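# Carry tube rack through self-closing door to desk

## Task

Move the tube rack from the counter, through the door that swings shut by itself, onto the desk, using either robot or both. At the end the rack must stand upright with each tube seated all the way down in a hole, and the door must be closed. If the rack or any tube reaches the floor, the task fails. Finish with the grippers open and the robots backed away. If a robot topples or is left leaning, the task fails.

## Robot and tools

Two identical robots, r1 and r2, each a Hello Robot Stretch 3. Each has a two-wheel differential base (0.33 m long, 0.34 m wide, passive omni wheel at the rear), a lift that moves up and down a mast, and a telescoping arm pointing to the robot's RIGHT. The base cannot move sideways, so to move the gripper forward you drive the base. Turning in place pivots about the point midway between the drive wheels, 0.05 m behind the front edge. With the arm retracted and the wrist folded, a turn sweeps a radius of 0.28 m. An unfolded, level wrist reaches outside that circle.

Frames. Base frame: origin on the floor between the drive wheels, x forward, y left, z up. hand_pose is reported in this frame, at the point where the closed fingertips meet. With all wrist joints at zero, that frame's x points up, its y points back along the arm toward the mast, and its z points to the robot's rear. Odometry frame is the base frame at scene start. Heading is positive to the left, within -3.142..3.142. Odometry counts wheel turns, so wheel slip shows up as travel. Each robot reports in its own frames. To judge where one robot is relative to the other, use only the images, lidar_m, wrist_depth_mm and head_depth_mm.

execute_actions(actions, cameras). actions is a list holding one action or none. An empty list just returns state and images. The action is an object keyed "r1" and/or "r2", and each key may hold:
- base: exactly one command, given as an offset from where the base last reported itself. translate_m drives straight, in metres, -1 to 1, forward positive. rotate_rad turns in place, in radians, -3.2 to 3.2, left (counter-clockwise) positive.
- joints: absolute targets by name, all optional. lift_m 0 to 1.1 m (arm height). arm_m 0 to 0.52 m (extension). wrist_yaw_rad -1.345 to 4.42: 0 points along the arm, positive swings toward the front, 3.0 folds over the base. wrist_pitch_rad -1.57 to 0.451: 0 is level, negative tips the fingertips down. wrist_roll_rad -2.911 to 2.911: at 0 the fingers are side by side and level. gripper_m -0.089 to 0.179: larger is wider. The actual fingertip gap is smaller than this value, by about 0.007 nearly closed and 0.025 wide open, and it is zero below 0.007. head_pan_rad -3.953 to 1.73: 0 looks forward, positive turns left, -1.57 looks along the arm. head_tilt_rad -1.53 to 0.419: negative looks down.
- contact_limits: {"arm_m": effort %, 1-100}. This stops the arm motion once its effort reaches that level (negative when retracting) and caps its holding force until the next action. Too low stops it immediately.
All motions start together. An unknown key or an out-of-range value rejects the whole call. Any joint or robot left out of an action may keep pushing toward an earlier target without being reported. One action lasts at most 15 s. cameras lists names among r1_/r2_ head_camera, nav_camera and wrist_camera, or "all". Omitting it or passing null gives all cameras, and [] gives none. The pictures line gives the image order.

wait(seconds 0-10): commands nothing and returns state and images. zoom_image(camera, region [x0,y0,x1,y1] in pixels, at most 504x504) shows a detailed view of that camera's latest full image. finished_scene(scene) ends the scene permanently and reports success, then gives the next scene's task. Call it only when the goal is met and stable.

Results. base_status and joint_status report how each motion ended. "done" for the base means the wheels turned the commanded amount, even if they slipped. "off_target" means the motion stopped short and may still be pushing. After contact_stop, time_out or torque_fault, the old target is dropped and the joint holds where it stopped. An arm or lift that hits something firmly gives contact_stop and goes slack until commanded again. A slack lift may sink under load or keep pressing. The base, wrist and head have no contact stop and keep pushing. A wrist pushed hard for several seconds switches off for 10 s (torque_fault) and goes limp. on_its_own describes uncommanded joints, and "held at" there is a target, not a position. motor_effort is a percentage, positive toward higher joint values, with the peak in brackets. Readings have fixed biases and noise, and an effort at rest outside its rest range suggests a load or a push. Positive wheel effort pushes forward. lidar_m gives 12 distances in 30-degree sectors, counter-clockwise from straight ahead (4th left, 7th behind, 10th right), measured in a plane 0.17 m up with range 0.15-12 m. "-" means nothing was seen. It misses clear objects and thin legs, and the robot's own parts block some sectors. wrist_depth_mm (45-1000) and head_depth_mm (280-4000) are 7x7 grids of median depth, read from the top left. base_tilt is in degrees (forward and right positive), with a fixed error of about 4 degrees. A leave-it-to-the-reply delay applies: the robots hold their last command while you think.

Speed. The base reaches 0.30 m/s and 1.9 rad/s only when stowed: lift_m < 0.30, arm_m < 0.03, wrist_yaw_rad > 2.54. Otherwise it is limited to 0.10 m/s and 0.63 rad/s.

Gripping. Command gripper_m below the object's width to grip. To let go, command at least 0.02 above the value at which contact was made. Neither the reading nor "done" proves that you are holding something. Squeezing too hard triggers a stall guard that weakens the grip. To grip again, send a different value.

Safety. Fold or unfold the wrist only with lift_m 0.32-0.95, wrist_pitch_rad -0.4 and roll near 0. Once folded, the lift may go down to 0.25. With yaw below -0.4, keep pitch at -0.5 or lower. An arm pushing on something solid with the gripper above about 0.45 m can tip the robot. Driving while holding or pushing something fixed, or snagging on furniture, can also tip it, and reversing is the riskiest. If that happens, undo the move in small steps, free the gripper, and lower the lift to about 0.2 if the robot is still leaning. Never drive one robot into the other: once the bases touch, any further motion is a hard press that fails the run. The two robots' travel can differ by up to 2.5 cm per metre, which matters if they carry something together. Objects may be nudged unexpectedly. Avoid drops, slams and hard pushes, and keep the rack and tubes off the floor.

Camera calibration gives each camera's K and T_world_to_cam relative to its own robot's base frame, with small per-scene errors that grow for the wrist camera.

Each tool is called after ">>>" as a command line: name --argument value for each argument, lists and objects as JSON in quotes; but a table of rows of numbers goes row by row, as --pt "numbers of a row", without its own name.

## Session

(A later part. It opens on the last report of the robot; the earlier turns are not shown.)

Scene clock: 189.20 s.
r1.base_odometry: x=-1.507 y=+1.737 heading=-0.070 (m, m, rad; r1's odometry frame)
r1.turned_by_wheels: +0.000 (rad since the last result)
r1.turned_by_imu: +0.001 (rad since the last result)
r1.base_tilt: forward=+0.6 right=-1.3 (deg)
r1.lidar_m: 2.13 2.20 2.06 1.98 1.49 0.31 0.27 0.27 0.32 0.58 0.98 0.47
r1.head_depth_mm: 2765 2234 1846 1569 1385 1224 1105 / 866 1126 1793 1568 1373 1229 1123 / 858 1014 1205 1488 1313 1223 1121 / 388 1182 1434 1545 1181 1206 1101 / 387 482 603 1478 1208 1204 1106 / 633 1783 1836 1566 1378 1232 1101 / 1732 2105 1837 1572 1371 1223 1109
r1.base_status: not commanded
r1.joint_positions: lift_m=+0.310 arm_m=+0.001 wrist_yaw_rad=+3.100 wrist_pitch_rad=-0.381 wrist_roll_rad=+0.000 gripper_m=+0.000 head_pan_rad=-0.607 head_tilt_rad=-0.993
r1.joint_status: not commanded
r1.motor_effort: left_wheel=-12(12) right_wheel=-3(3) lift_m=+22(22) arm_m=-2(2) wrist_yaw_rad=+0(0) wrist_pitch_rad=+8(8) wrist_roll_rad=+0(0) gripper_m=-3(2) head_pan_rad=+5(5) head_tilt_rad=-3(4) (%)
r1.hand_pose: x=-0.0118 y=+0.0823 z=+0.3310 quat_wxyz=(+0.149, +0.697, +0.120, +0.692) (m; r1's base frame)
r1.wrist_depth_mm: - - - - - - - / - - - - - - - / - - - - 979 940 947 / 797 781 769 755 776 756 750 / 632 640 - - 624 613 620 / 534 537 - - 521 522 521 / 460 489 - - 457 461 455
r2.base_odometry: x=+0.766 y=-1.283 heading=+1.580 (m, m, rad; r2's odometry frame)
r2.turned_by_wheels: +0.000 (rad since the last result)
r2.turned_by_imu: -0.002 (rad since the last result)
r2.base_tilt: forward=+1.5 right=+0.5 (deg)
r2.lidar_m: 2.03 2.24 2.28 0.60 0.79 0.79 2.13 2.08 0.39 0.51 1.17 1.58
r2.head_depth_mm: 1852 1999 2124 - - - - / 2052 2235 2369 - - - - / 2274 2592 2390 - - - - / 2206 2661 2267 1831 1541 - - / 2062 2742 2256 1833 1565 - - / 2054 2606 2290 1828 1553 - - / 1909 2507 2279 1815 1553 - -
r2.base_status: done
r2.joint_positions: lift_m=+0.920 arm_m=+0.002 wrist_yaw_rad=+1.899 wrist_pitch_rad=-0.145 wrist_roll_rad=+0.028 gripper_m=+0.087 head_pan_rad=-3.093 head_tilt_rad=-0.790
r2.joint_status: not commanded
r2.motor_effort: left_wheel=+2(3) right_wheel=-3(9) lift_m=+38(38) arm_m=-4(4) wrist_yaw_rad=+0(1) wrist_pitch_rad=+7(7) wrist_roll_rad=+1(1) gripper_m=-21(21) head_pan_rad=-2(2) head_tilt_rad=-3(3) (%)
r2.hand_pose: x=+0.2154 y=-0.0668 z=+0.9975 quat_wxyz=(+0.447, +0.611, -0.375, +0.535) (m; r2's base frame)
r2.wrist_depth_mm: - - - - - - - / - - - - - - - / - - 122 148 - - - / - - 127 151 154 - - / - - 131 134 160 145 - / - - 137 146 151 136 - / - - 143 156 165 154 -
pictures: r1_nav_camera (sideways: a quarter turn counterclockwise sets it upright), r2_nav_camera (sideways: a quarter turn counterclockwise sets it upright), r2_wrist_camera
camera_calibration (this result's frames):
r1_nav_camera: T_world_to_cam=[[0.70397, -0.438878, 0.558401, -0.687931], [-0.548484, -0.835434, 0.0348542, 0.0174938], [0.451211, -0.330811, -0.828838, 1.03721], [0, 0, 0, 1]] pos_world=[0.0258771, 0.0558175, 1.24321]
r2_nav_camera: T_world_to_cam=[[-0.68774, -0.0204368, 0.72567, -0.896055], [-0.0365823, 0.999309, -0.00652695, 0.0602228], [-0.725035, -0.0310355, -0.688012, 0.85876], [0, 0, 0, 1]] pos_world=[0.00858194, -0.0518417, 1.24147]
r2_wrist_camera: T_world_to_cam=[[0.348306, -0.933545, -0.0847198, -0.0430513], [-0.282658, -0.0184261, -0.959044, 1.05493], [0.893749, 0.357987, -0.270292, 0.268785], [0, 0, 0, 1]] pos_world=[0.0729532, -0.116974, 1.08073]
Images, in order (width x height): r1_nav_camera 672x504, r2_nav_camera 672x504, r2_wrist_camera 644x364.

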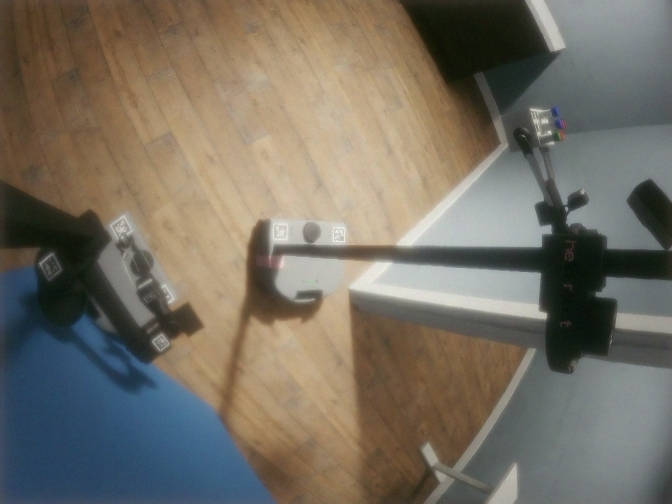

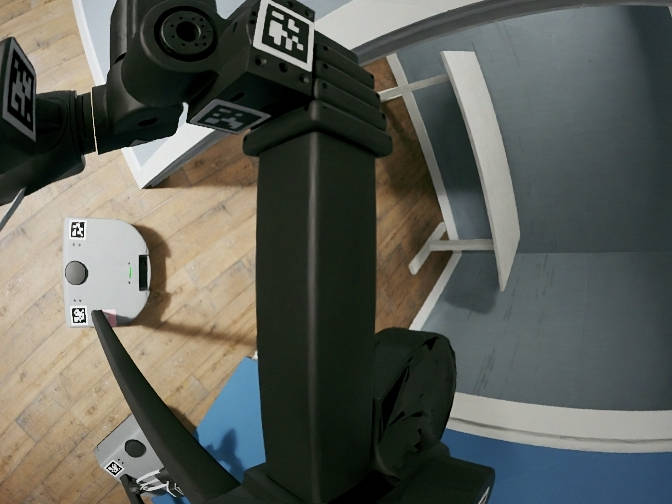

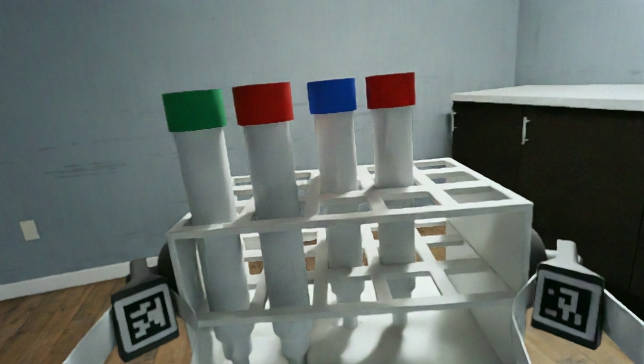

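>>> execute_actions --actions '[{"r2":{"base":{"translate_m":-1.0},"joints":{"head_pan_rad":-2.4,"head_tilt_rad":-0.6}},"r1":{"base":{"rotate_rad":-0.5},"joints":{"head_pan_rad":0}}}]' --cameras '["r1_nav_camera"]'

>>> execute_actions --actions '[{"r2":{"base":{"translate_m":-0.42}},"r1":{"base":{"translate_m":0.33}}}]' --cameras '[]'

>>> execute_actions --actions '[{"r2":{"base":{"rotate_rad":-0.97},"joints":{"head_pan_rad":-1.4,"head_tilt_rad":-0.7}},"r1":{"base":{"rotate_rad":-0.5}}}]' --cameras '["r2_head_camera","r2_nav_camera","r1_nav_camera"]'

Scene clock: 206.73 s.
r1.base_odometry: x=-1.507 y=+1.737 heading=-0.570 (m, m, rad; r1's odometry frame)
r1.turned_by_wheels: -0.500 (rad since the last result)
r1.turned_by_imu: -0.498 (rad since the last result)
r1.base_tilt: forward=+0.6 right=-1.3 (deg)
r1.lidar_m: 0.94 2.13 2.21 2.04 2.00 1.45 0.28 0.25 0.26 0.31 0.61 0.96
r1.head_depth_mm: 841 2026 1832 1583 1381 1226 1109 / 877 990 1175 1511 1378 1227 1096 / 1012 1148 1342 1514 1378 1225 1106 / 1198 1396 1669 1579 1385 1233 1103 / 1454 1765 1836 1571 1380 1223 1098 / 1881 2160 1845 1574 1377 1223 1102 / 2426 2209 1847 1587 1383 1223 1107
r1.base_status: done
r1.joint_positions: lift_m=+0.310 arm_m=+0.001 wrist_yaw_rad=+3.100 wrist_pitch_rad=-0.381 wrist_roll_rad=+0.000 gripper_m=+0.000 head_pan_rad=-0.007 head_tilt_rad=-0.993
r1.joint_status: all done
r1.motor_effort: left_wheel=-6(6) right_wheel=-6(9) lift_m=+23(23) arm_m=-2(2) wrist_yaw_rad=+0(0) wrist_pitch_rad=+9(9) wrist_roll_rad=+0(0) gripper_m=-3(2) head_pan_rad=+5(46) head_tilt_rad=-4(4) (%)
r1.hand_pose: x=-0.0118 y=+0.0823 z=+0.3310 quat_wxyz=(+0.149, +0.697, +0.120, +0.692) (m; r1's base frame)
r1.wrist_depth_mm: - - - - - - - / - - - - - - - / - - - - 988 973 950 / 775 779 758 763 769 756 739 / 634 642 - - 635 609 620 / 533 537 - - 527 525 525 / 470 490 - - 455 456 454
r2.base_odometry: x=+0.775 y=-2.283 heading=+1.580 (m, m, rad; r2's odometry frame)
r2.turned_by_wheels: +0.000 (rad since the last result)
r2.turned_by_imu: -0.003 (rad since the last result)
r2.base_tilt: forward=+1.4 right=+0.4 (deg)
r2.lidar_m: 2.77 1.05 0.37 0.43 0.96 1.06 1.37 1.70 1.37 2.23 1.84 0.75
r2.head_depth_mm: 1409 1553 1444 1128 1834 1493 1319 / 1424 1563 1445 1135 1819 1497 - / 1444 1578 1440 1131 1826 1536 - / 1455 1598 1445 1173 1828 - - / 1474 1633 1429 1177 1879 - - / 1491 1640 1435 1171 1832 - - / 1507 1658 1428 1547 1820 - -
r2.base_status: done
r2.joint_positions: lift_m=+0.920 arm_m=+0.002 wrist_yaw_rad=+1.899 wrist_pitch_rad=-0.145 wrist_roll_rad=+0.028 gripper_m=+0.087 head_pan_rad=-2.407 head_tilt_rad=-0.606
r2.joint_status: all done
r2.motor_effort: left_wheel=+2(2) right_wheel=-3(8) lift_m=+38(38) arm_m=-4(4) wrist_yaw_rad=+0(1) wrist_pitch_rad=+7(8) wrist_roll_rad=+1(1) gripper_m=-21(20) head_pan_rad=+3(27) head_tilt_rad=+3(13) (%)
r2.hand_pose: x=+0.2154 y=-0.0668 z=+0.9975 quat_wxyz=(+0.447, +0.611, -0.375, +0.535) (m; r2's base frame)
r2.wrist_depth_mm: 859 - - - - - 528 / 760 - - - - - 534 / 678 - 121 149 - - 539 / 621 - 127 151 154 - 548 / 571 - 131 134 160 145 558 / 512 798 137 147 152 136 540 / 474 - 143 156 165 154 620
pictures: r1_nav_camera (sideways: a quarter turn counterclockwise sets it upright)
camera_calibration (this result's frames):
r1_nav_camera: T_world_to_cam=[[0.828816, 0.0353686, 0.558403, -0.688694], [0.0191573, -0.999209, 0.0348543, 0.0140311], [0.559194, -0.0181903, -0.828838, 1.03655], [0, 0, 0, 1]] pos_world=[-0.00910091, 0.0572333, 1.24321]
Images, in order (width x height): r1_nav_camera 672x504.

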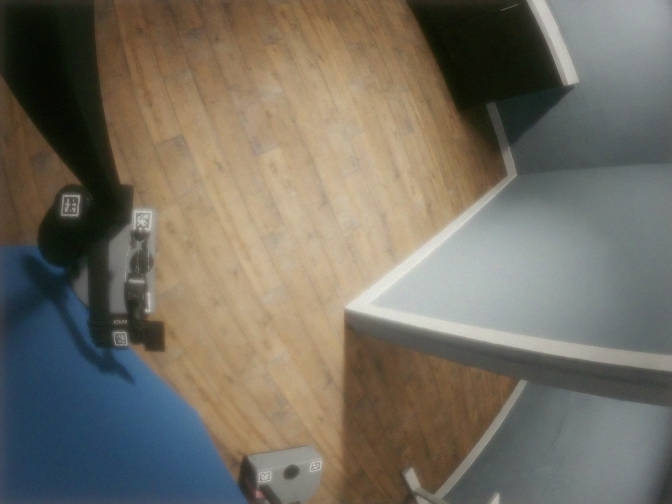

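Scene clock: 211.90 s.
r1.base_odometry: x=-1.229 y=+1.558 heading=-0.570 (m, m, rad; r1's odometry frame)
r1.turned_by_wheels: +0.000 (rad since the last result)
r1.turned_by_imu: +0.001 (rad since the last result)
r1.base_tilt: forward=+0.5 right=-1.4 (deg)
r1.lidar_m: 0.70 1.85 1.92 2.21 2.16 0.31 0.27 0.27 0.32 0.58 2.20 0.62
r1.head_depth_mm: 567 624 726 1113 1380 1222 1104 / 650 727 821 963 1289 1223 1103 / 746 854 997 1187 1333 1228 1105 / 889 1029 1243 1486 1374 1228 1106 / 1085 1313 1660 1567 1381 1229 1102 / 1390 1804 1846 1574 1379 1230 1108 / 1943 2151 1847 1572 1386 1228 1104
r1.base_status: done
r1.joint_positions: lift_m=+0.310 arm_m=+0.001 wrist_yaw_rad=+3.100 wrist_pitch_rad=-0.381 wrist_roll_rad=+0.000 gripper_m=+0.000 head_pan_rad=-0.007 head_tilt_rad=-0.993
r1.joint_status: not commanded
r1.on_its_own: left_wheel is at rest, and its effort (-20) is outside its rest range (-18 to +18)
r1.motor_effort: left_wheel=-20(22) right_wheel=-6(6) lift_m=+23(23) arm_m=-2(2) wrist_yaw_rad=+0(0) wrist_pitch_rad=+9(8) wrist_roll_rad=+0(0) gripper_m=-2(3) head_pan_rad=+5(5) head_tilt_rad=-4(4) (%)
r1.hand_pose: x=-0.0118 y=+0.0823 z=+0.3310 quat_wxyz=(+0.149, +0.697, +0.120, +0.692) (m; r1's base frame)
r1.wrist_depth_mm: - - - - - - - / - - - - - - - / - - - - 992 944 941 / 770 775 775 773 755 756 752 / 637 632 - - 622 613 610 / 542 534 - - 529 524 524 / 468 492 - - 455 457 452
r2.base_odometry: x=+0.780 y=-2.703 heading=+1.581 (m, m, rad; r2's odometry frame)
r2.turned_by_wheels: +0.000 (rad since the last result)
r2.turned_by_imu: -0.001 (rad since the last result)
r2.base_tilt: forward=+1.5 right=+0.4 (deg)
r2.lidar_m: 1.21 0.66 0.68 0.85 0.80 0.82 0.96 1.35 1.23 1.20 2.96 1.14
r2.head_depth_mm: 1111 1226 1307 1039 815 1407 1318 / 1124 1234 1330 1036 811 1454 - / 1141 1253 1343 1039 815 1495 - / 1158 1266 1367 1031 807 - - / 1168 1282 1360 1031 833 - - / 1179 1298 1381 1035 861 - - / 1196 1319 1402 1036 829 - -
r2.base_status: done
r2.joint_positions: lift_m=+0.920 arm_m=+0.002 wrist_yaw_rad=+1.899 wrist_pitch_rad=-0.145 wrist_roll_rad=+0.028 gripper_m=+0.087 head_pan_rad=-2.407 head_tilt_rad=-0.606
r2.joint_status: not commanded
r2.motor_effort: left_wheel=+1(2) right_wheel=-3(9) lift_m=+38(38) arm_m=-3(3) wrist_yaw_rad=+1(1) wrist_pitch_rad=+7(7) wrist_roll_rad=+1(1) gripper_m=-21(21) head_pan_rad=+3(3) head_tilt_rad=+2(2) (%)
r2.hand_pose: x=+0.2154 y=-0.0668 z=+0.9975 quat_wxyz=(+0.447, +0.611, -0.375, +0.535) (m; r2's base frame)
r2.wrist_depth_mm: 556 576 947 - - - 819 / 555 583 811 - - - 838 / 577 604 121 149 - - 905 / 596 629 127 151 154 950 929 / 628 647 131 134 160 144 965 / 661 673 137 147 152 136 - / 669 728 143 156 165 154 -
pictures: none
No camera images: the call's "cameras" was empty. Leave "cameras" out to get every camera's image.

Scene clock: 214.37 s.
r1.base_odometry: x=-1.229 y=+1.558 heading=-1.070 (m, m, rad; r1's odometry frame)
r1.turned_by_wheels: -0.500 (rad since the last result)
r1.turned_by_imu: -0.495 (rad since the last result)
r1.base_tilt: forward=+0.6 right=-1.4 (deg)
r1.lidar_m: 0.62 0.72 1.85 1.93 2.20 2.14 0.28 0.26 0.26 0.32 0.62 2.19
r1.head_depth_mm: 2410 2207 1826 1562 1368 1229 1104 / 2505 2208 1821 1574 1372 1223 1105 / 2553 2201 1841 1569 1386 1224 1105 / 2555 2094 1767 1521 1356 1227 1104 / 564 649 780 996 1303 1225 1101 / 561 678 861 1149 1357 1223 1102 / 618 754 965 1354 1381 1227 1102
r1.base_status: done
r1.joint_positions: lift_m=+0.310 arm_m=+0.001 wrist_yaw_rad=+3.100 wrist_pitch_rad=-0.381 wrist_roll_rad=+0.000 gripper_m=+0.000 head_pan_rad=-0.007 head_tilt_rad=-0.993
r1.joint_status: not commanded
r1.motor_effort: left_wheel=-12(13) right_wheel=-8(16) lift_m=+23(23) arm_m=-2(2) wrist_yaw_rad=+0(0) wrist_pitch_rad=+8(8) wrist_roll_rad=+0(0) gripper_m=-3(3) head_pan_rad=+5(5) head_tilt_rad=-4(4) (%)
r1.hand_pose: x=-0.0118 y=+0.0823 z=+0.3310 quat_wxyz=(+0.149, +0.697, +0.120, +0.692) (m; r1's base frame)
r1.wrist_depth_mm: - - - - - - - / - - - - - - - / - - - - 974 944 955 / 797 785 774 756 760 753 757 / 640 633 - - 623 617 619 / 540 536 - - 522 526 521 / 466 488 - - 465 458 453
r2.base_odometry: x=+0.780 y=-2.703 heading=+0.611 (m, m, rad; r2's odometry frame)
r2.turned_by_wheels: -0.970 (rad since the last result)
r2.turned_by_imu: -0.968 (rad since the last result)
r2.base_tilt: forward=+1.5 right=+0.4 (deg)
r2.lidar_m: 2.66 1.14 1.34 0.65 0.69 0.83 0.80 0.83 0.96 1.35 1.20 1.92
r2.head_depth_mm: 1117 1246 1206 921 766 - - / 1136 1263 1209 912 765 - - / 1157 1267 1205 917 784 - - / 1166 1293 1199 916 807 1399 1262 / 1189 1316 1194 913 1526 1403 1260 / 1204 1333 1191 908 1557 1436 - / 1225 1360 1193 913 1583 1416 -
r2.base_status: done
r2.joint_positions: lift_m=+0.920 arm_m=+0.002 wrist_yaw_rad=+1.899 wrist_pitch_rad=-0.145 wrist_roll_rad=+0.028 gripper_m=+0.087 head_pan_rad=-1.407 head_tilt_rad=-0.691
r2.joint_status: all done
r2.motor_effort: left_wheel=+1(6) right_wheel=-2(7) lift_m=+38(38) arm_m=-4(4) wrist_yaw_rad=+1(1) wrist_pitch_rad=+7(7) wrist_roll_rad=+1(1) gripper_m=-21(21) head_pan_rad=+3(33) head_tilt_rad=-3(10) (%)
r2.hand_pose: x=+0.2154 y=-0.0668 z=+0.9975 quat_wxyz=(+0.447, +0.611, -0.375, +0.535) (m; r2's base frame)
r2.wrist_depth_mm: - - - - - - - / - - - - - - - / - - 121 148 - - - / - - 127 151 154 - - / - - 131 134 162 145 - / - - 137 146 152 136 - / - - 143 157 164 154 -
pictures: r1_nav_camera (sideways: a quarter turn counterclockwise sets it upright), r2_head_camera (sideways: a quarter turn clockwise sets it upright), r2_nav_camera (sideways: a quarter turn counterclockwise sets it upright)
camera_calibration (this result's frames):
r1_nav_camera: T_world_to_cam=[[0.828809, 0.0355286, 0.558403, -0.688694], [0.0193502, -0.999205, 0.0348543, 0.0140299], [0.559197, -0.0180823, -0.828837, 1.03655], [0, 0, 0, 1]] pos_world=[-0.00911195, 0.0572304, 1.24321]
r2_head_camera: T_world_to_cam=[[-0.111139, 0.61094, -0.783837, 1.03887], [0.984757, 0.173887, -0.00409642, 0.0124655], [0.133796, -0.772344, -0.620953, 0.767068], [0, 0, 0, 1]] pos_world=[0.00055326, -0.0444153, 1.29067]
r2_nav_camera: T_world_to_cam=[[0.0870776, -0.60686, 0.790025, -0.984661], [-0.988377, -0.151827, -0.00768626, 0.067539], [0.124612, -0.780173, -0.613027, 0.756038], [0, 0, 0, 1]] pos_world=[0.0582847, 0.00254356, 1.2419]
Images, in order (width x height): r1_nav_camera 672x504, r2_head_camera 896x504, r2_nav_camera 672x504.

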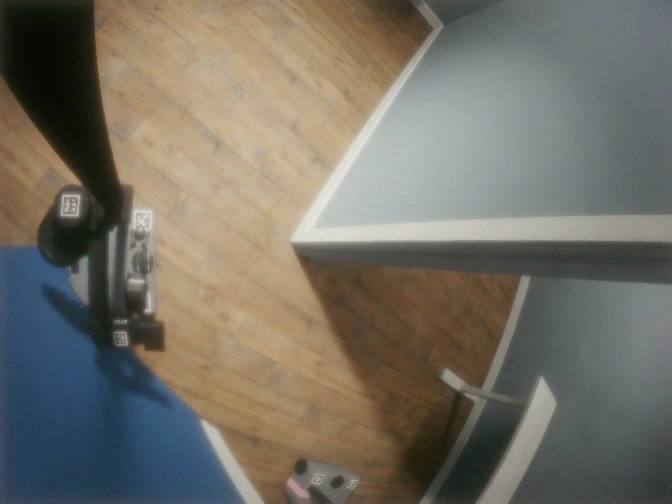

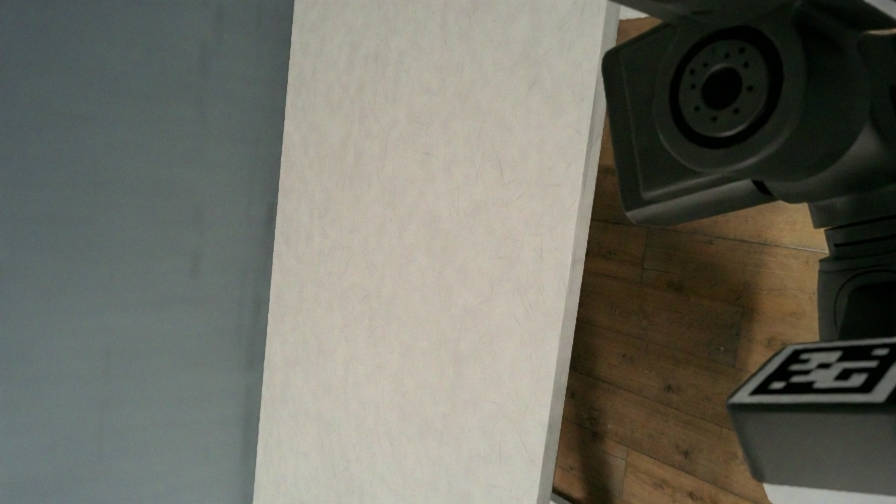

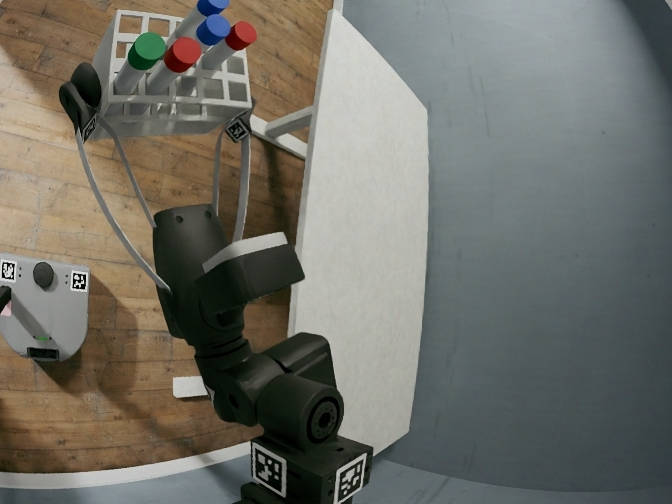

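>>> execute_actions --actions '[{"r2":{"joints":{"arm_m":0.38,"wrist_yaw_rad":0.04,"lift_m":0.74}},"r1":{"base":{"translate_m":0.3}}}]' --cameras '[]'

>>> execute_actions --actions '[{"r2":{"joints":{"lift_m":0.7}},"r1":{"base":{"rotate_rad":-0.66}}}]' --cameras '["r2_wrist_camera","r1_nav_camera"]'

Scene clock: 222.87 s.
r1.base_odometry: x=-1.085 y=+1.295 heading=-1.070 (m, m, rad; r1's odometry frame)
r1.turned_by_wheels: +0.000 (rad since the last result)
r1.turned_by_imu: +0.001 (rad since the last result)
r1.base_tilt: forward=+0.5 right=-1.3 (deg)
r1.lidar_m: 0.33 0.33 1.08 1.76 2.45 0.32 0.27 0.27 0.31 0.54 1.13 1.92
r1.head_depth_mm: 2173 2191 1843 1576 1376 1218 1102 / 2302 2203 1840 1577 1379 1219 1108 / 2440 2206 1846 1576 1382 1221 1106 / 2480 2138 1796 1515 1334 1185 1108 / 316 357 422 512 663 1032 1096 / 290 323 376 473 744 1192 1102 / - 309 400 588 977 1227 1103
r1.base_status: done
r1.joint_positions: lift_m=+0.310 arm_m=+0.001 wrist_yaw_rad=+3.100 wrist_pitch_rad=-0.381 wrist_roll_rad=+0.000 gripper_m=+0.000 head_pan_rad=-0.007 head_tilt_rad=-0.993
r1.joint_status: not commanded
r1.on_its_own: left_wheel is at rest, and its effort (-29) is outside its rest range (-18 to +18)
r1.motor_effort: left_wheel=-29(31) right_wheel=-7(7) lift_m=+23(23) arm_m=-2(2) wrist_yaw_rad=+0(1) wrist_pitch_rad=+9(8) wrist_roll_rad=+0(0) gripper_m=-3(4) head_pan_rad=+4(5) head_tilt_rad=-4(4) (%)
r1.hand_pose: x=-0.0118 y=+0.0823 z=+0.3310 quat_wxyz=(+0.149, +0.697, +0.120, +0.692) (m; r1's base frame)
r1.wrist_depth_mm: - - - - - - 820 / - - - - - - 718 / - - - - 954 978 664 / 783 768 766 752 755 752 593 / 650 637 - - 621 620 512 / 536 538 - - 526 524 469 / 467 492 - - 457 460 435
r2.base_odometry: x=+0.780 y=-2.703 heading=+0.611 (m, m, rad; r2's odometry frame)
r2.turned_by_wheels: +0.000 (rad since the last result)
r2.turned_by_imu: +0.000 (rad since the last result)
r2.base_tilt: forward=+1.5 right=+0.4 (deg)
r2.lidar_m: 2.66 1.13 1.02 0.66 0.69 0.83 0.80 0.83 0.96 1.35 1.21 1.91
r2.head_depth_mm: 1118 1241 1199 1006 745 1396 1203 / 1139 1265 1202 - 764 1403 1215 / 1156 1281 1196 857 789 1403 1212 / 1163 1299 1192 917 806 1401 1204 / 1176 1322 1192 911 1556 1402 1212 / 1197 1339 1190 910 1553 1405 1215 / 1213 1358 1188 912 1585 1399 1217
r2.base_status: not commanded
r2.joint_positions: lift_m=+0.740 arm_m=+0.380 wrist_yaw_rad=+0.041 wrist_pitch_rad=-0.145 wrist_roll_rad=+0.028 gripper_m=+0.087 head_pan_rad=-1.407 head_tilt_rad=-0.691
r2.joint_status: all done
r2.motor_effort: left_wheel=+2(2) right_wheel=-2(3) lift_m=+18(35) arm_m=+3(3) wrist_yaw_rad=+0(1) wrist_pitch_rad=+8(8) wrist_roll_rad=+1(1) gripper_m=-21(21) head_pan_rad=+3(4) head_tilt_rad=-3(3) (%)
r2.hand_pose: x=-0.0113 y=-0.7745 z=+0.8181 quat_wxyz=(+0.696, +0.065, -0.714, -0.038) (m; r2's base frame)
r2.wrist_depth_mm: 709 712 688 675 658 652 658 / 753 743 697 701 708 696 680 / 788 765 121 150 713 721 714 / 802 769 126 151 155 494 506 / 506 475 131 133 161 144 366 / 361 358 138 147 151 136 287 / 282 251 143 157 165 155 219
pictures: none
No camera images: the call's "cameras" was empty. Leave "cameras" out to get every camera's image.

Scene clock: 224.93 s.
r1.base_odometry: x=-1.085 y=+1.295 heading=-1.730 (m, m, rad; r1's odometry frame)
r1.turned_by_wheels: -0.660 (rad since the last result)
r1.turned_by_imu: -0.653 (rad since the last result)
r1.base_tilt: forward=+0.6 right=-1.4 (deg)
r1.lidar_m: 1.93 0.35 0.33 0.69 1.84 2.21 0.30 0.25 0.24 0.27 0.43 1.14
r1.head_depth_mm: 2230 2218 1837 1542 1384 1215 1101 / 2226 2207 1840 1571 1380 1221 1098 / 2202 2197 1828 1577 1382 1227 1108 / 2174 2206 1837 1574 1369 1227 1111 / 2112 2158 1842 1564 1378 1229 1103 / 2116 2220 1827 1571 1380 1228 1091 / 2123 2224 1826 1581 1374 799 1059
r1.base_status: done
r1.joint_positions: lift_m=+0.310 arm_m=+0.002 wrist_yaw_rad=+3.100 wrist_pitch_rad=-0.381 wrist_roll_rad=+0.000 gripper_m=+0.000 head_pan_rad=-0.007 head_tilt_rad=-0.993
r1.joint_status: not commanded
r1.motor_effort: left_wheel=-16(19) right_wheel=-9(17) lift_m=+23(23) arm_m=-2(2) wrist_yaw_rad=+0(0) wrist_pitch_rad=+8(9) wrist_roll_rad=+0(0) gripper_m=-2(2) head_pan_rad=+5(5) head_tilt_rad=-3(4) (%)
r1.hand_pose: x=-0.0118 y=+0.0823 z=+0.3310 quat_wxyz=(+0.149, +0.697, +0.120, +0.692) (m; r1's base frame)
r1.wrist_depth_mm: - - - - 503 313 303 / - - - - 528 334 332 / - - - 932 549 362 399 / 775 769 762 776 579 393 715 / 636 637 - - 571 446 614 / 541 532 - - 506 490 522 / 469 490 - - 458 459 455
r2.base_odometry: x=+0.780 y=-2.703 heading=+0.611 (m, m, rad; r2's odometry frame)
r2.turned_by_wheels: +0.000 (rad since the last result)
r2.turned_by_imu: +0.000 (rad since the last result)
r2.base_tilt: forward=+1.4 right=+0.4 (deg)
r2.lidar_m: 2.66 1.13 0.99 0.66 0.69 0.83 0.80 0.83 0.96 1.35 1.21 1.91
r2.head_depth_mm: 1120 1237 1204 953 - - 1212 / 1136 1256 1200 865 1150 1412 1208 / 1152 1274 1204 858 805 1404 1211 / 1164 1301 1194 913 805 1412 1209 / 1182 1314 1196 914 1533 1404 1208 / 1207 1332 1191 913 1543 1403 1204 / 1217 1365 1196 913 1570 1397 1204
r2.base_status: not commanded
r2.joint_positions: lift_m=+0.700 arm_m=+0.380 wrist_yaw_rad=+0.041 wrist_pitch_rad=-0.145 wrist_roll_rad=+0.028 gripper_m=+0.087 head_pan_rad=-1.407 head_tilt_rad=-0.691
r2.joint_status: all done
r2.motor_effort: left_wheel=+1(2) right_wheel=-2(2) lift_m=+18(22) arm_m=+3(3) wrist_yaw_rad=+0(1) wrist_pitch_rad=+8(8) wrist_roll_rad=+1(1) gripper_m=-21(20) head_pan_rad=+4(3) head_tilt_rad=-2(3) (%)
r2.hand_pose: x=-0.0113 y=-0.7745 z=+0.7781 quat_wxyz=(+0.696, +0.065, -0.714, -0.038) (m; r2's base frame)
r2.wrist_depth_mm: 717 705 695 684 680 661 649 / 748 730 714 696 687 670 678 / 768 777 121 149 615 723 686 / 646 600 126 151 154 378 388 / 387 365 131 133 160 145 281 / 277 279 137 147 152 136 221 / 219 195 143 156 164 154 169
pictures: r1_nav_camera (sideways: a quarter turn counterclockwise sets it upright), r2_wrist_camera
camera_calibration (this result's frames):
r1_nav_camera: T_world_to_cam=[[0.828806, 0.0355944, 0.558403, -0.688694], [0.0194295, -0.999204, 0.0348543, 0.0140295], [0.559199, -0.0180379, -0.828837, 1.03655], [0, 0, 0, 1]] pos_world=[-0.00911649, 0.0572292, 1.24321]
r2_wrist_camera: T_world_to_cam=[[-0.993998, -0.0691779, -0.0847449, 0.0109866], [0.0624566, 0.277134, -0.958799, 1.00001], [0.0898134, -0.958338, -0.27115, -0.362461], [0, 0, 0, 1]] pos_world=[-0.0189829, -0.623738, 0.861461]
Images, in order (width x height): r1_nav_camera 672x504, r2_wrist_camera 644x364.

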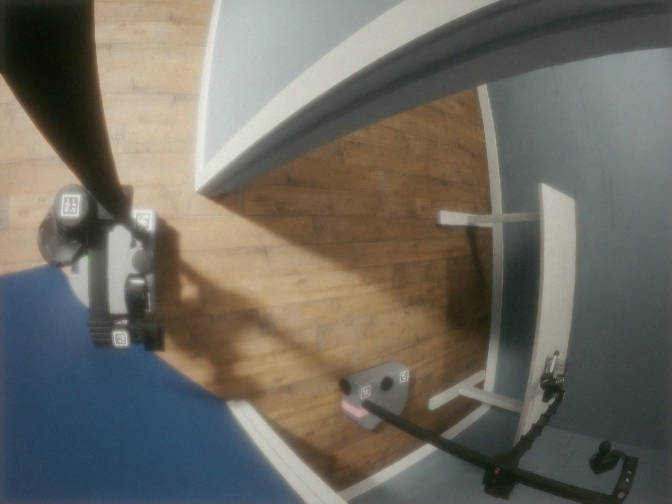

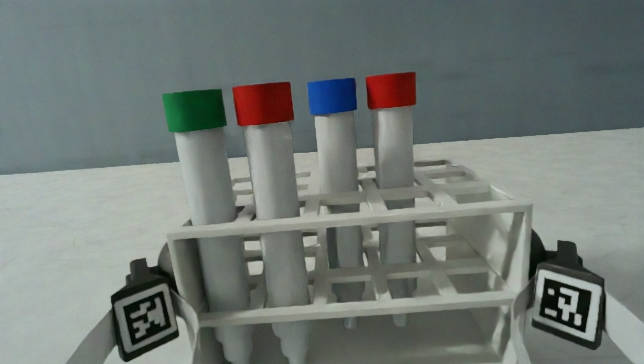

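>>> execute_actions --actions '[{"r2":{"joints":{"lift_m":0.685}},"r1":{"base":{"translate_m":0.2}}}]' --cameras '[]'

>>> execute_actions --actions '[{"r2":{"joints":{"gripper_m":0.179}},"r1":{"base":{"translate_m":0.38}}}]' --cameras '["r2_wrist_camera"]'

>>> execute_actions --actions '[{"r2":{"joints":{"arm_m":0.005,"head_pan_rad":1.0,"head_tilt_rad":-0.4}},"r1":{"base":{"translate_m":0.35},"joints":{"head_pan_rad":-0.7,"head_tilt_rad":-0.5}}}]' --cameras '["r2_wrist_camera","r2_nav_camera","r1_head_camera"]'

>>> zoom_image --camera "r2_wrist_camera" --region '[250,40,470,200]'

Scene clock: 235.33 s.
r1.base_odometry: x=-1.117 y=+1.097 heading=-1.731 (m, m, rad; r1's odometry frame)
r1.turned_by_wheels: -0.001 (rad since the last result)
r1.turned_by_imu: +0.000 (rad since the last result)
r1.base_tilt: forward=+0.6 right=-1.3 (deg)
r1.lidar_m: 1.73 2.22 0.26 0.25 2.00 0.42 0.28 0.26 0.26 0.33 0.63 0.98
r1.head_depth_mm: 2045 2227 1809 1527 1375 1226 1110 / 2014 2204 1831 1580 1380 1226 1106 / 2028 2190 1842 1566 1379 1224 1107 / 1346 2172 1836 1573 1380 1219 1107 / 1346 2144 1845 1568 1381 1235 1098 / 1340 2130 1847 1589 1375 1225 1101 / 1914 2156 1835 1566 1381 1229 1111
r1.base_status: done
r1.joint_positions: lift_m=+0.310 arm_m=+0.002 wrist_yaw_rad=+3.100 wrist_pitch_rad=-0.381 wrist_roll_rad=+0.000 gripper_m=+0.000 head_pan_rad=-0.007 head_tilt_rad=-0.993
r1.joint_status: not commanded
r1.on_its_own: left_wheel is at rest, and its effort (-33) is outside its rest range (-18 to +18)
r1.motor_effort: left_wheel=-33(34) right_wheel=-1(6) lift_m=+23(23) arm_m=-2(2) wrist_yaw_rad=-1(0) wrist_pitch_rad=+9(8) wrist_roll_rad=+0(0) gripper_m=-3(3) head_pan_rad=+5(5) head_tilt_rad=-4(3) (%)
r1.hand_pose: x=-0.0118 y=+0.0823 z=+0.3310 quat_wxyz=(+0.149, +0.697, +0.120, +0.692) (m; r1's base frame)
r1.wrist_depth_mm: - - - 274 285 - - / - - - 300 315 - - / - - - 334 350 969 938 / 794 771 761 366 395 759 745 / 641 643 - - 584 618 620 / 540 534 - - 518 529 520 / 465 495 - - 458 459 452
r2.base_odometry: x=+0.780 y=-2.703 heading=+0.611 (m, m, rad; r2's odometry frame)
r2.turned_by_wheels: +0.000 (rad since the last result)
r2.turned_by_imu: +0.000 (rad since the last result)
r2.base_tilt: forward=+1.4 right=+0.4 (deg)
r2.lidar_m: 2.66 1.13 0.90 0.66 0.70 0.83 0.80 0.83 0.96 1.35 1.20 1.91
r2.head_depth_mm: 1123 1240 1204 949 - - - / 1133 1253 1207 916 1548 1406 1214 / 1153 1285 1203 863 811 1400 1210 / 1165 1300 1203 921 806 1418 1218 / 1179 1314 1198 915 1538 1402 1210 / 1202 1339 1193 917 1535 1393 1209 / 1227 1377 1191 910 1580 1405 1211
r2.base_status: not commanded
r2.joint_positions: lift_m=+0.685 arm_m=+0.380 wrist_yaw_rad=+0.041 wrist_pitch_rad=-0.145 wrist_roll_rad=+0.028 gripper_m=+0.087 head_pan_rad=-1.407 head_tilt_rad=-0.691
r2.joint_status: all done
r2.motor_effort: left_wheel=+0(1) right_wheel=-3(3) lift_m=+18(17) arm_m=+3(3) wrist_yaw_rad=+0(0) wrist_pitch_rad=+7(8) wrist_roll_rad=+1(1) gripper_m=-21(21) head_pan_rad=+3(3) head_tilt_rad=-2(4) (%)
r2.hand_pose: x=-0.0113 y=-0.7745 z=+0.7633 quat_wxyz=(+0.696, +0.065, -0.714, -0.038) (m; r2's base frame)
r2.wrist_depth_mm: 717 706 700 697 671 659 648 / 743 730 700 704 680 693 681 / 780 766 120 147 544 691 580 / 592 535 125 149 150 334 347 / 351 328 130 154 160 144 251 / 247 250 137 146 152 138 199 / 199 175 144 157 163 153 150
pictures: none
No camera images: the call's "cameras" was empty. Leave "cameras" out to get every camera's image.

Scene clock: 240.30 s.
r1.base_odometry: x=-1.178 y=+0.722 heading=-1.731 (m, m, rad; r1's odometry frame)
r1.turned_by_wheels: +0.000 (rad since the last result)
r1.turned_by_imu: +0.002 (rad since the last result)
r1.base_tilt: forward=+0.5 right=-1.3 (deg)
r1.lidar_m: 1.36 1.83 2.37 1.30 0.36 0.37 0.34 0.34 0.43 0.64 0.73 1.67
r1.head_depth_mm: 1204 1989 1849 1570 1382 1227 1109 / 1206 1952 1833 1564 1379 1222 1103 / 1200 1942 1837 1568 1373 1227 1106 / 1202 1916 1840 1583 1370 1227 1099 / 1197 1899 1839 1578 1376 1227 1101 / 1210 1439 1789 1568 1382 1230 1104 / 1201 1853 1840 1571 1371 1217 1101
r1.base_status: done
r1.joint_positions: lift_m=+0.310 arm_m=+0.002 wrist_yaw_rad=+3.100 wrist_pitch_rad=-0.381 wrist_roll_rad=+0.000 gripper_m=+0.000 head_pan_rad=-0.007 head_tilt_rad=-0.993
r1.joint_status: not commanded
r1.motor_effort: left_wheel=+0(25) right_wheel=-2(3) lift_m=+23(23) arm_m=-2(2) wrist_yaw_rad=+0(0) wrist_pitch_rad=+9(8) wrist_roll_rad=+0(0) gripper_m=-3(2) head_pan_rad=+4(5) head_tilt_rad=-4(4) (%)
r1.hand_pose: x=-0.0118 y=+0.0823 z=+0.3310 quat_wxyz=(+0.149, +0.697, +0.120, +0.692) (m; r1's base frame)
r1.wrist_depth_mm: 371 - - - - - - / 348 498 - - - - - / 324 495 - - 954 971 939 / 335 508 780 775 752 755 757 / 359 495 - - 626 609 610 / 391 471 - - 526 531 528 / 438 461 - - 459 453 459
r2.base_odometry: x=+0.780 y=-2.703 heading=+0.611 (m, m, rad; r2's odometry frame)
r2.turned_by_wheels: +0.000 (rad since the last result)
r2.turned_by_imu: +0.000 (rad since the last result)
r2.base_tilt: forward=+1.4 right=+0.4 (deg)
r2.lidar_m: 2.66 0.73 0.79 0.66 0.69 0.83 0.80 0.83 0.96 1.35 1.20 1.91
r2.head_depth_mm: 1116 1240 1199 951 - - - / 1128 1261 1205 885 1556 1413 1215 / 1148 1277 1203 876 808 1412 1203 / 1168 1301 1197 913 807 1413 1214 / 1181 1325 1199 912 1546 1405 1213 / 1203 1339 1188 911 1543 1406 1208 / 1211 1361 1188 909 1565 1402 1202
r2.base_status: not commanded
r2.joint_positions: lift_m=+0.685 arm_m=+0.380 wrist_yaw_rad=+0.041 wrist_pitch_rad=-0.142 wrist_roll_rad=+0.028 gripper_m=+0.179 head_pan_rad=-1.407 head_tilt_rad=-0.691
r2.joint_status: all done
r2.motor_effort: left_wheel=+1(1) right_wheel=-3(3) lift_m=+18(18) arm_m=+3(3) wrist_yaw_rad=+0(0) wrist_pitch_rad=+7(7) wrist_roll_rad=+1(1) gripper_m=+0(95) head_pan_rad=+3(3) head_tilt_rad=-3(2) (%)
r2.hand_pose: x=-0.0113 y=-0.7747 z=+0.7640 quat_wxyz=(+0.696, +0.064, -0.714, -0.037) (m; r2's base frame)
r2.wrist_depth_mm: 713 724 699 680 667 659 648 / 748 726 718 706 689 697 674 / 782 776 120 148 561 687 597 / 590 533 125 151 154 366 350 / 354 337 130 156 169 154 261 / 253 224 137 153 154 152 - / - 183 143 157 165 155 152
pictures: r2_wrist_camera
camera_calibration (this result's frames):
r2_wrist_camera: T_world_to_cam=[[-0.993988, -0.0694452, -0.0846532, 0.00950257], [0.0625847, 0.274049, -0.959677, 0.984769], [0.0898441, -0.959205, -0.268055, -0.369526], [0, 0, 0, 1]] pos_world=[-0.0189864, -0.623666, 0.846812]
Images, in order (width x height): r2_wrist_camera 644x364.

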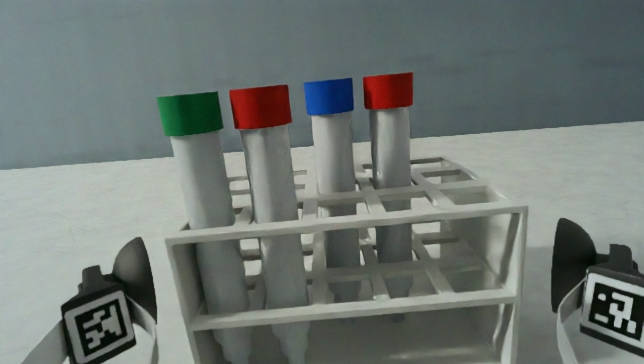

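Scene clock: 244.97 s.
r1.base_odometry: x=-1.234 y=+0.377 heading=-1.731 (m, m, rad; r1's odometry frame)
r1.turned_by_wheels: +0.000 (rad since the last result)
r1.turned_by_imu: +0.001 (rad since the last result)
r1.base_tilt: forward=+0.6 right=-1.3 (deg)
r1.lidar_m: 1.06 1.02 1.91 2.36 0.89 0.65 0.65 0.67 0.79 0.57 0.58 1.40
r1.head_depth_mm: 1321 1401 1472 1572 1581 1627 1355 / 1426 1514 1609 1627 951 1649 1354 / 1554 1656 1776 1344 1957 1606 1356 / 1657 1787 1912 1328 1625 1640 1354 / 1554 1665 1774 1189 1028 1640 1346 / 1423 1534 1643 1321 940 1633 1352 / 1324 1408 1504 1322 941 1536 1358
r1.base_status: done
r1.joint_positions: lift_m=+0.310 arm_m=+0.002 wrist_yaw_rad=+3.100 wrist_pitch_rad=-0.381 wrist_roll_rad=+0.000 gripper_m=+0.000 head_pan_rad=-0.693 head_tilt_rad=-0.507
r1.joint_status: all done
r1.motor_effort: left_wheel=+0(6) right_wheel=-2(1) lift_m=+23(22) arm_m=-2(1) wrist_yaw_rad=+0(0) wrist_pitch_rad=+8(9) wrist_roll_rad=+0(0) gripper_m=-3(2) head_pan_rad=-3(50) head_tilt_rad=+6(44) (%)
r1.hand_pose: x=-0.0118 y=+0.0823 z=+0.3310 quat_wxyz=(+0.149, +0.697, +0.120, +0.692) (m; r1's base frame)
r1.wrist_depth_mm: 951 - - - - - - / 913 - - - - - - / 862 - - - 972 950 959 / 765 774 764 761 757 752 747 / 635 633 - - 614 616 624 / 537 533 - - 529 524 521 / 469 498 - - 460 449 447
r2.base_odometry: x=+0.780 y=-2.703 heading=+0.611 (m, m, rad; r2's odometry frame)
r2.turned_by_wheels: +0.000 (rad since the last result)
r2.turned_by_imu: +0.000 (rad since the last result)
r2.base_tilt: forward=+1.4 right=+0.4 (deg)
r2.lidar_m: 0.57 1.07 0.78 0.66 0.69 0.83 0.80 0.83 0.96 1.35 1.21 1.91
r2.head_depth_mm: 922 993 1050 1123 1211 1336 1418 / 863 935 1010 1101 1221 1340 1416 / 809 864 935 1016 1111 1220 1342 / 757 809 867 939 1012 1110 1228 / 711 757 811 869 936 1016 1108 / 674 714 758 811 869 932 1020 / 637 675 714 759 808 867 939
r2.base_status: not commanded
r2.joint_positions: lift_m=+0.685 arm_m=+0.005 wrist_yaw_rad=+0.041 wrist_pitch_rad=-0.141 wrist_roll_rad=+0.028 gripper_m=+0.179 head_pan_rad=+0.993 head_tilt_rad=-0.409
r2.joint_status: all done
r2.motor_effort: left_wheel=+1(1) right_wheel=-3(2) lift_m=+17(18) arm_m=-4(2) wrist_yaw_rad=+0(0) wrist_pitch_rad=+6(7) wrist_roll_rad=+1(1) gripper_m=+0(0) head_pan_rad=+3(32) head_tilt_rad=+4(16) (%)
r2.hand_pose: x=-0.0113 y=-0.4004 z=+0.7642 quat_wxyz=(+0.696, +0.064, -0.714, -0.037) (m; r2's base frame)
r2.wrist_depth_mm: - - - - - - 996 / - - - - - - - / - - - 524 771 694 612 / 609 551 497 451 415 388 356 / 362 344 337 324 315 306 294 / - - - - - - - / 876 - - - - - -
pictures: r1_head_camera (sideways: a quarter turn clockwise sets it upright), r2_nav_camera (sideways: a quarter turn counterclockwise sets it upright), r2_wrist_camera
camera_calibration (this result's frames):
r1_head_camera: T_world_to_cam=[[-0.345478, 0.280121, -0.895644, 1.18127], [0.615566, 0.788034, 0.00902144, -0.0127366], [0.708324, -0.548211, -0.444681, 0.528397], [0, 0, 0, 1]] pos_world=[0.041667, -0.0311887, 1.29308]
r2_nav_camera: T_world_to_cam=[[0.212107, 0.301366, 0.929618, -1.16748], [0.832745, -0.553555, -0.010551, 0.060163], [0.511415, 0.776373, -0.368374, 0.435349], [0, 0, 0, 1]] pos_world=[-0.0251147, 0.047148, 1.24631]
r2_wrist_camera: T_world_to_cam=[[-0.993995, -0.0693695, -0.0846258, 0.0354879], [0.0626646, 0.27313, -0.959934, 0.882255], [0.089704, -0.959473, -0.267143, -0.0112441], [0, 0, 0, 1]] pos_world=[-0.0190028, -0.249297, 0.846906]
Images, in order (width x height): r1_head_camera 896x504, r2_nav_camera 672x504, r2_wrist_camera 644x364.

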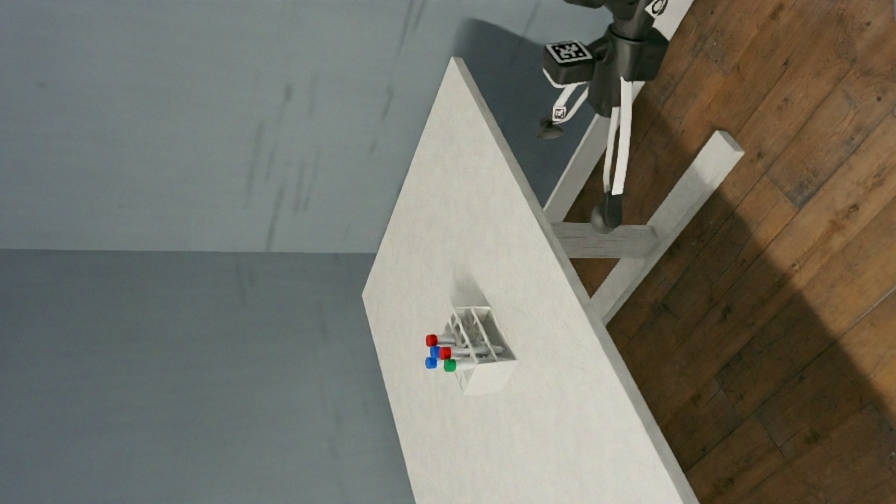

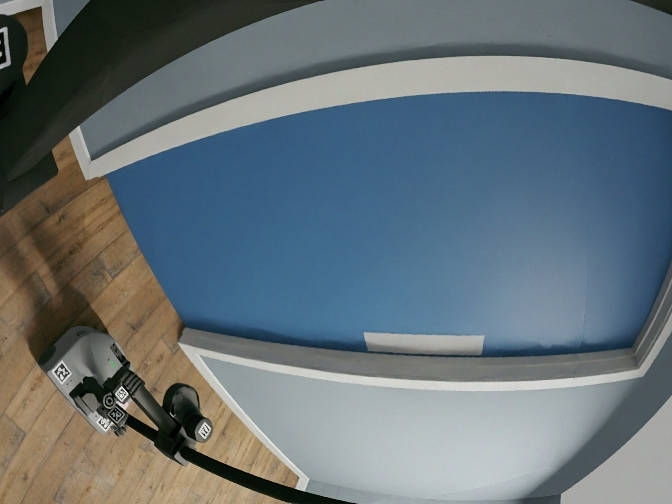

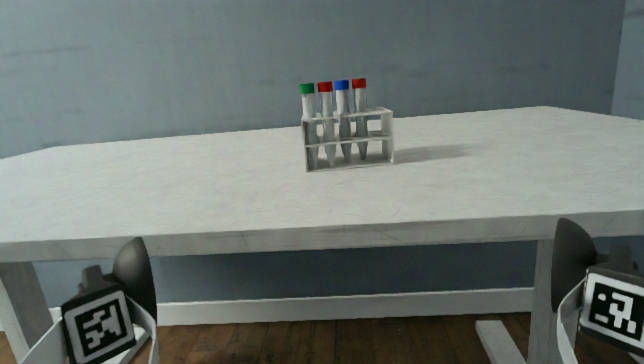

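Region (250, 40, 470, 200) of r2_wrist_camera's 644x364 image, scaled by 2.291; it fills the top 367 rows of this view, and the rest is white.

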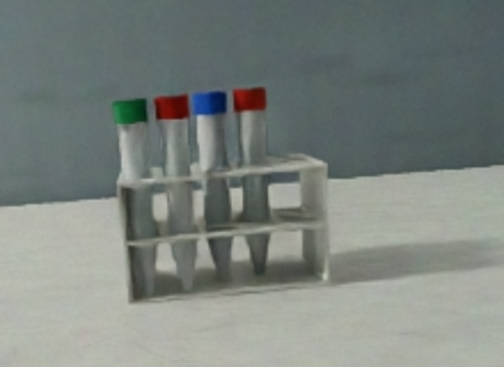

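>>> finished_scene --scene 1

The scene is finished: the task was done.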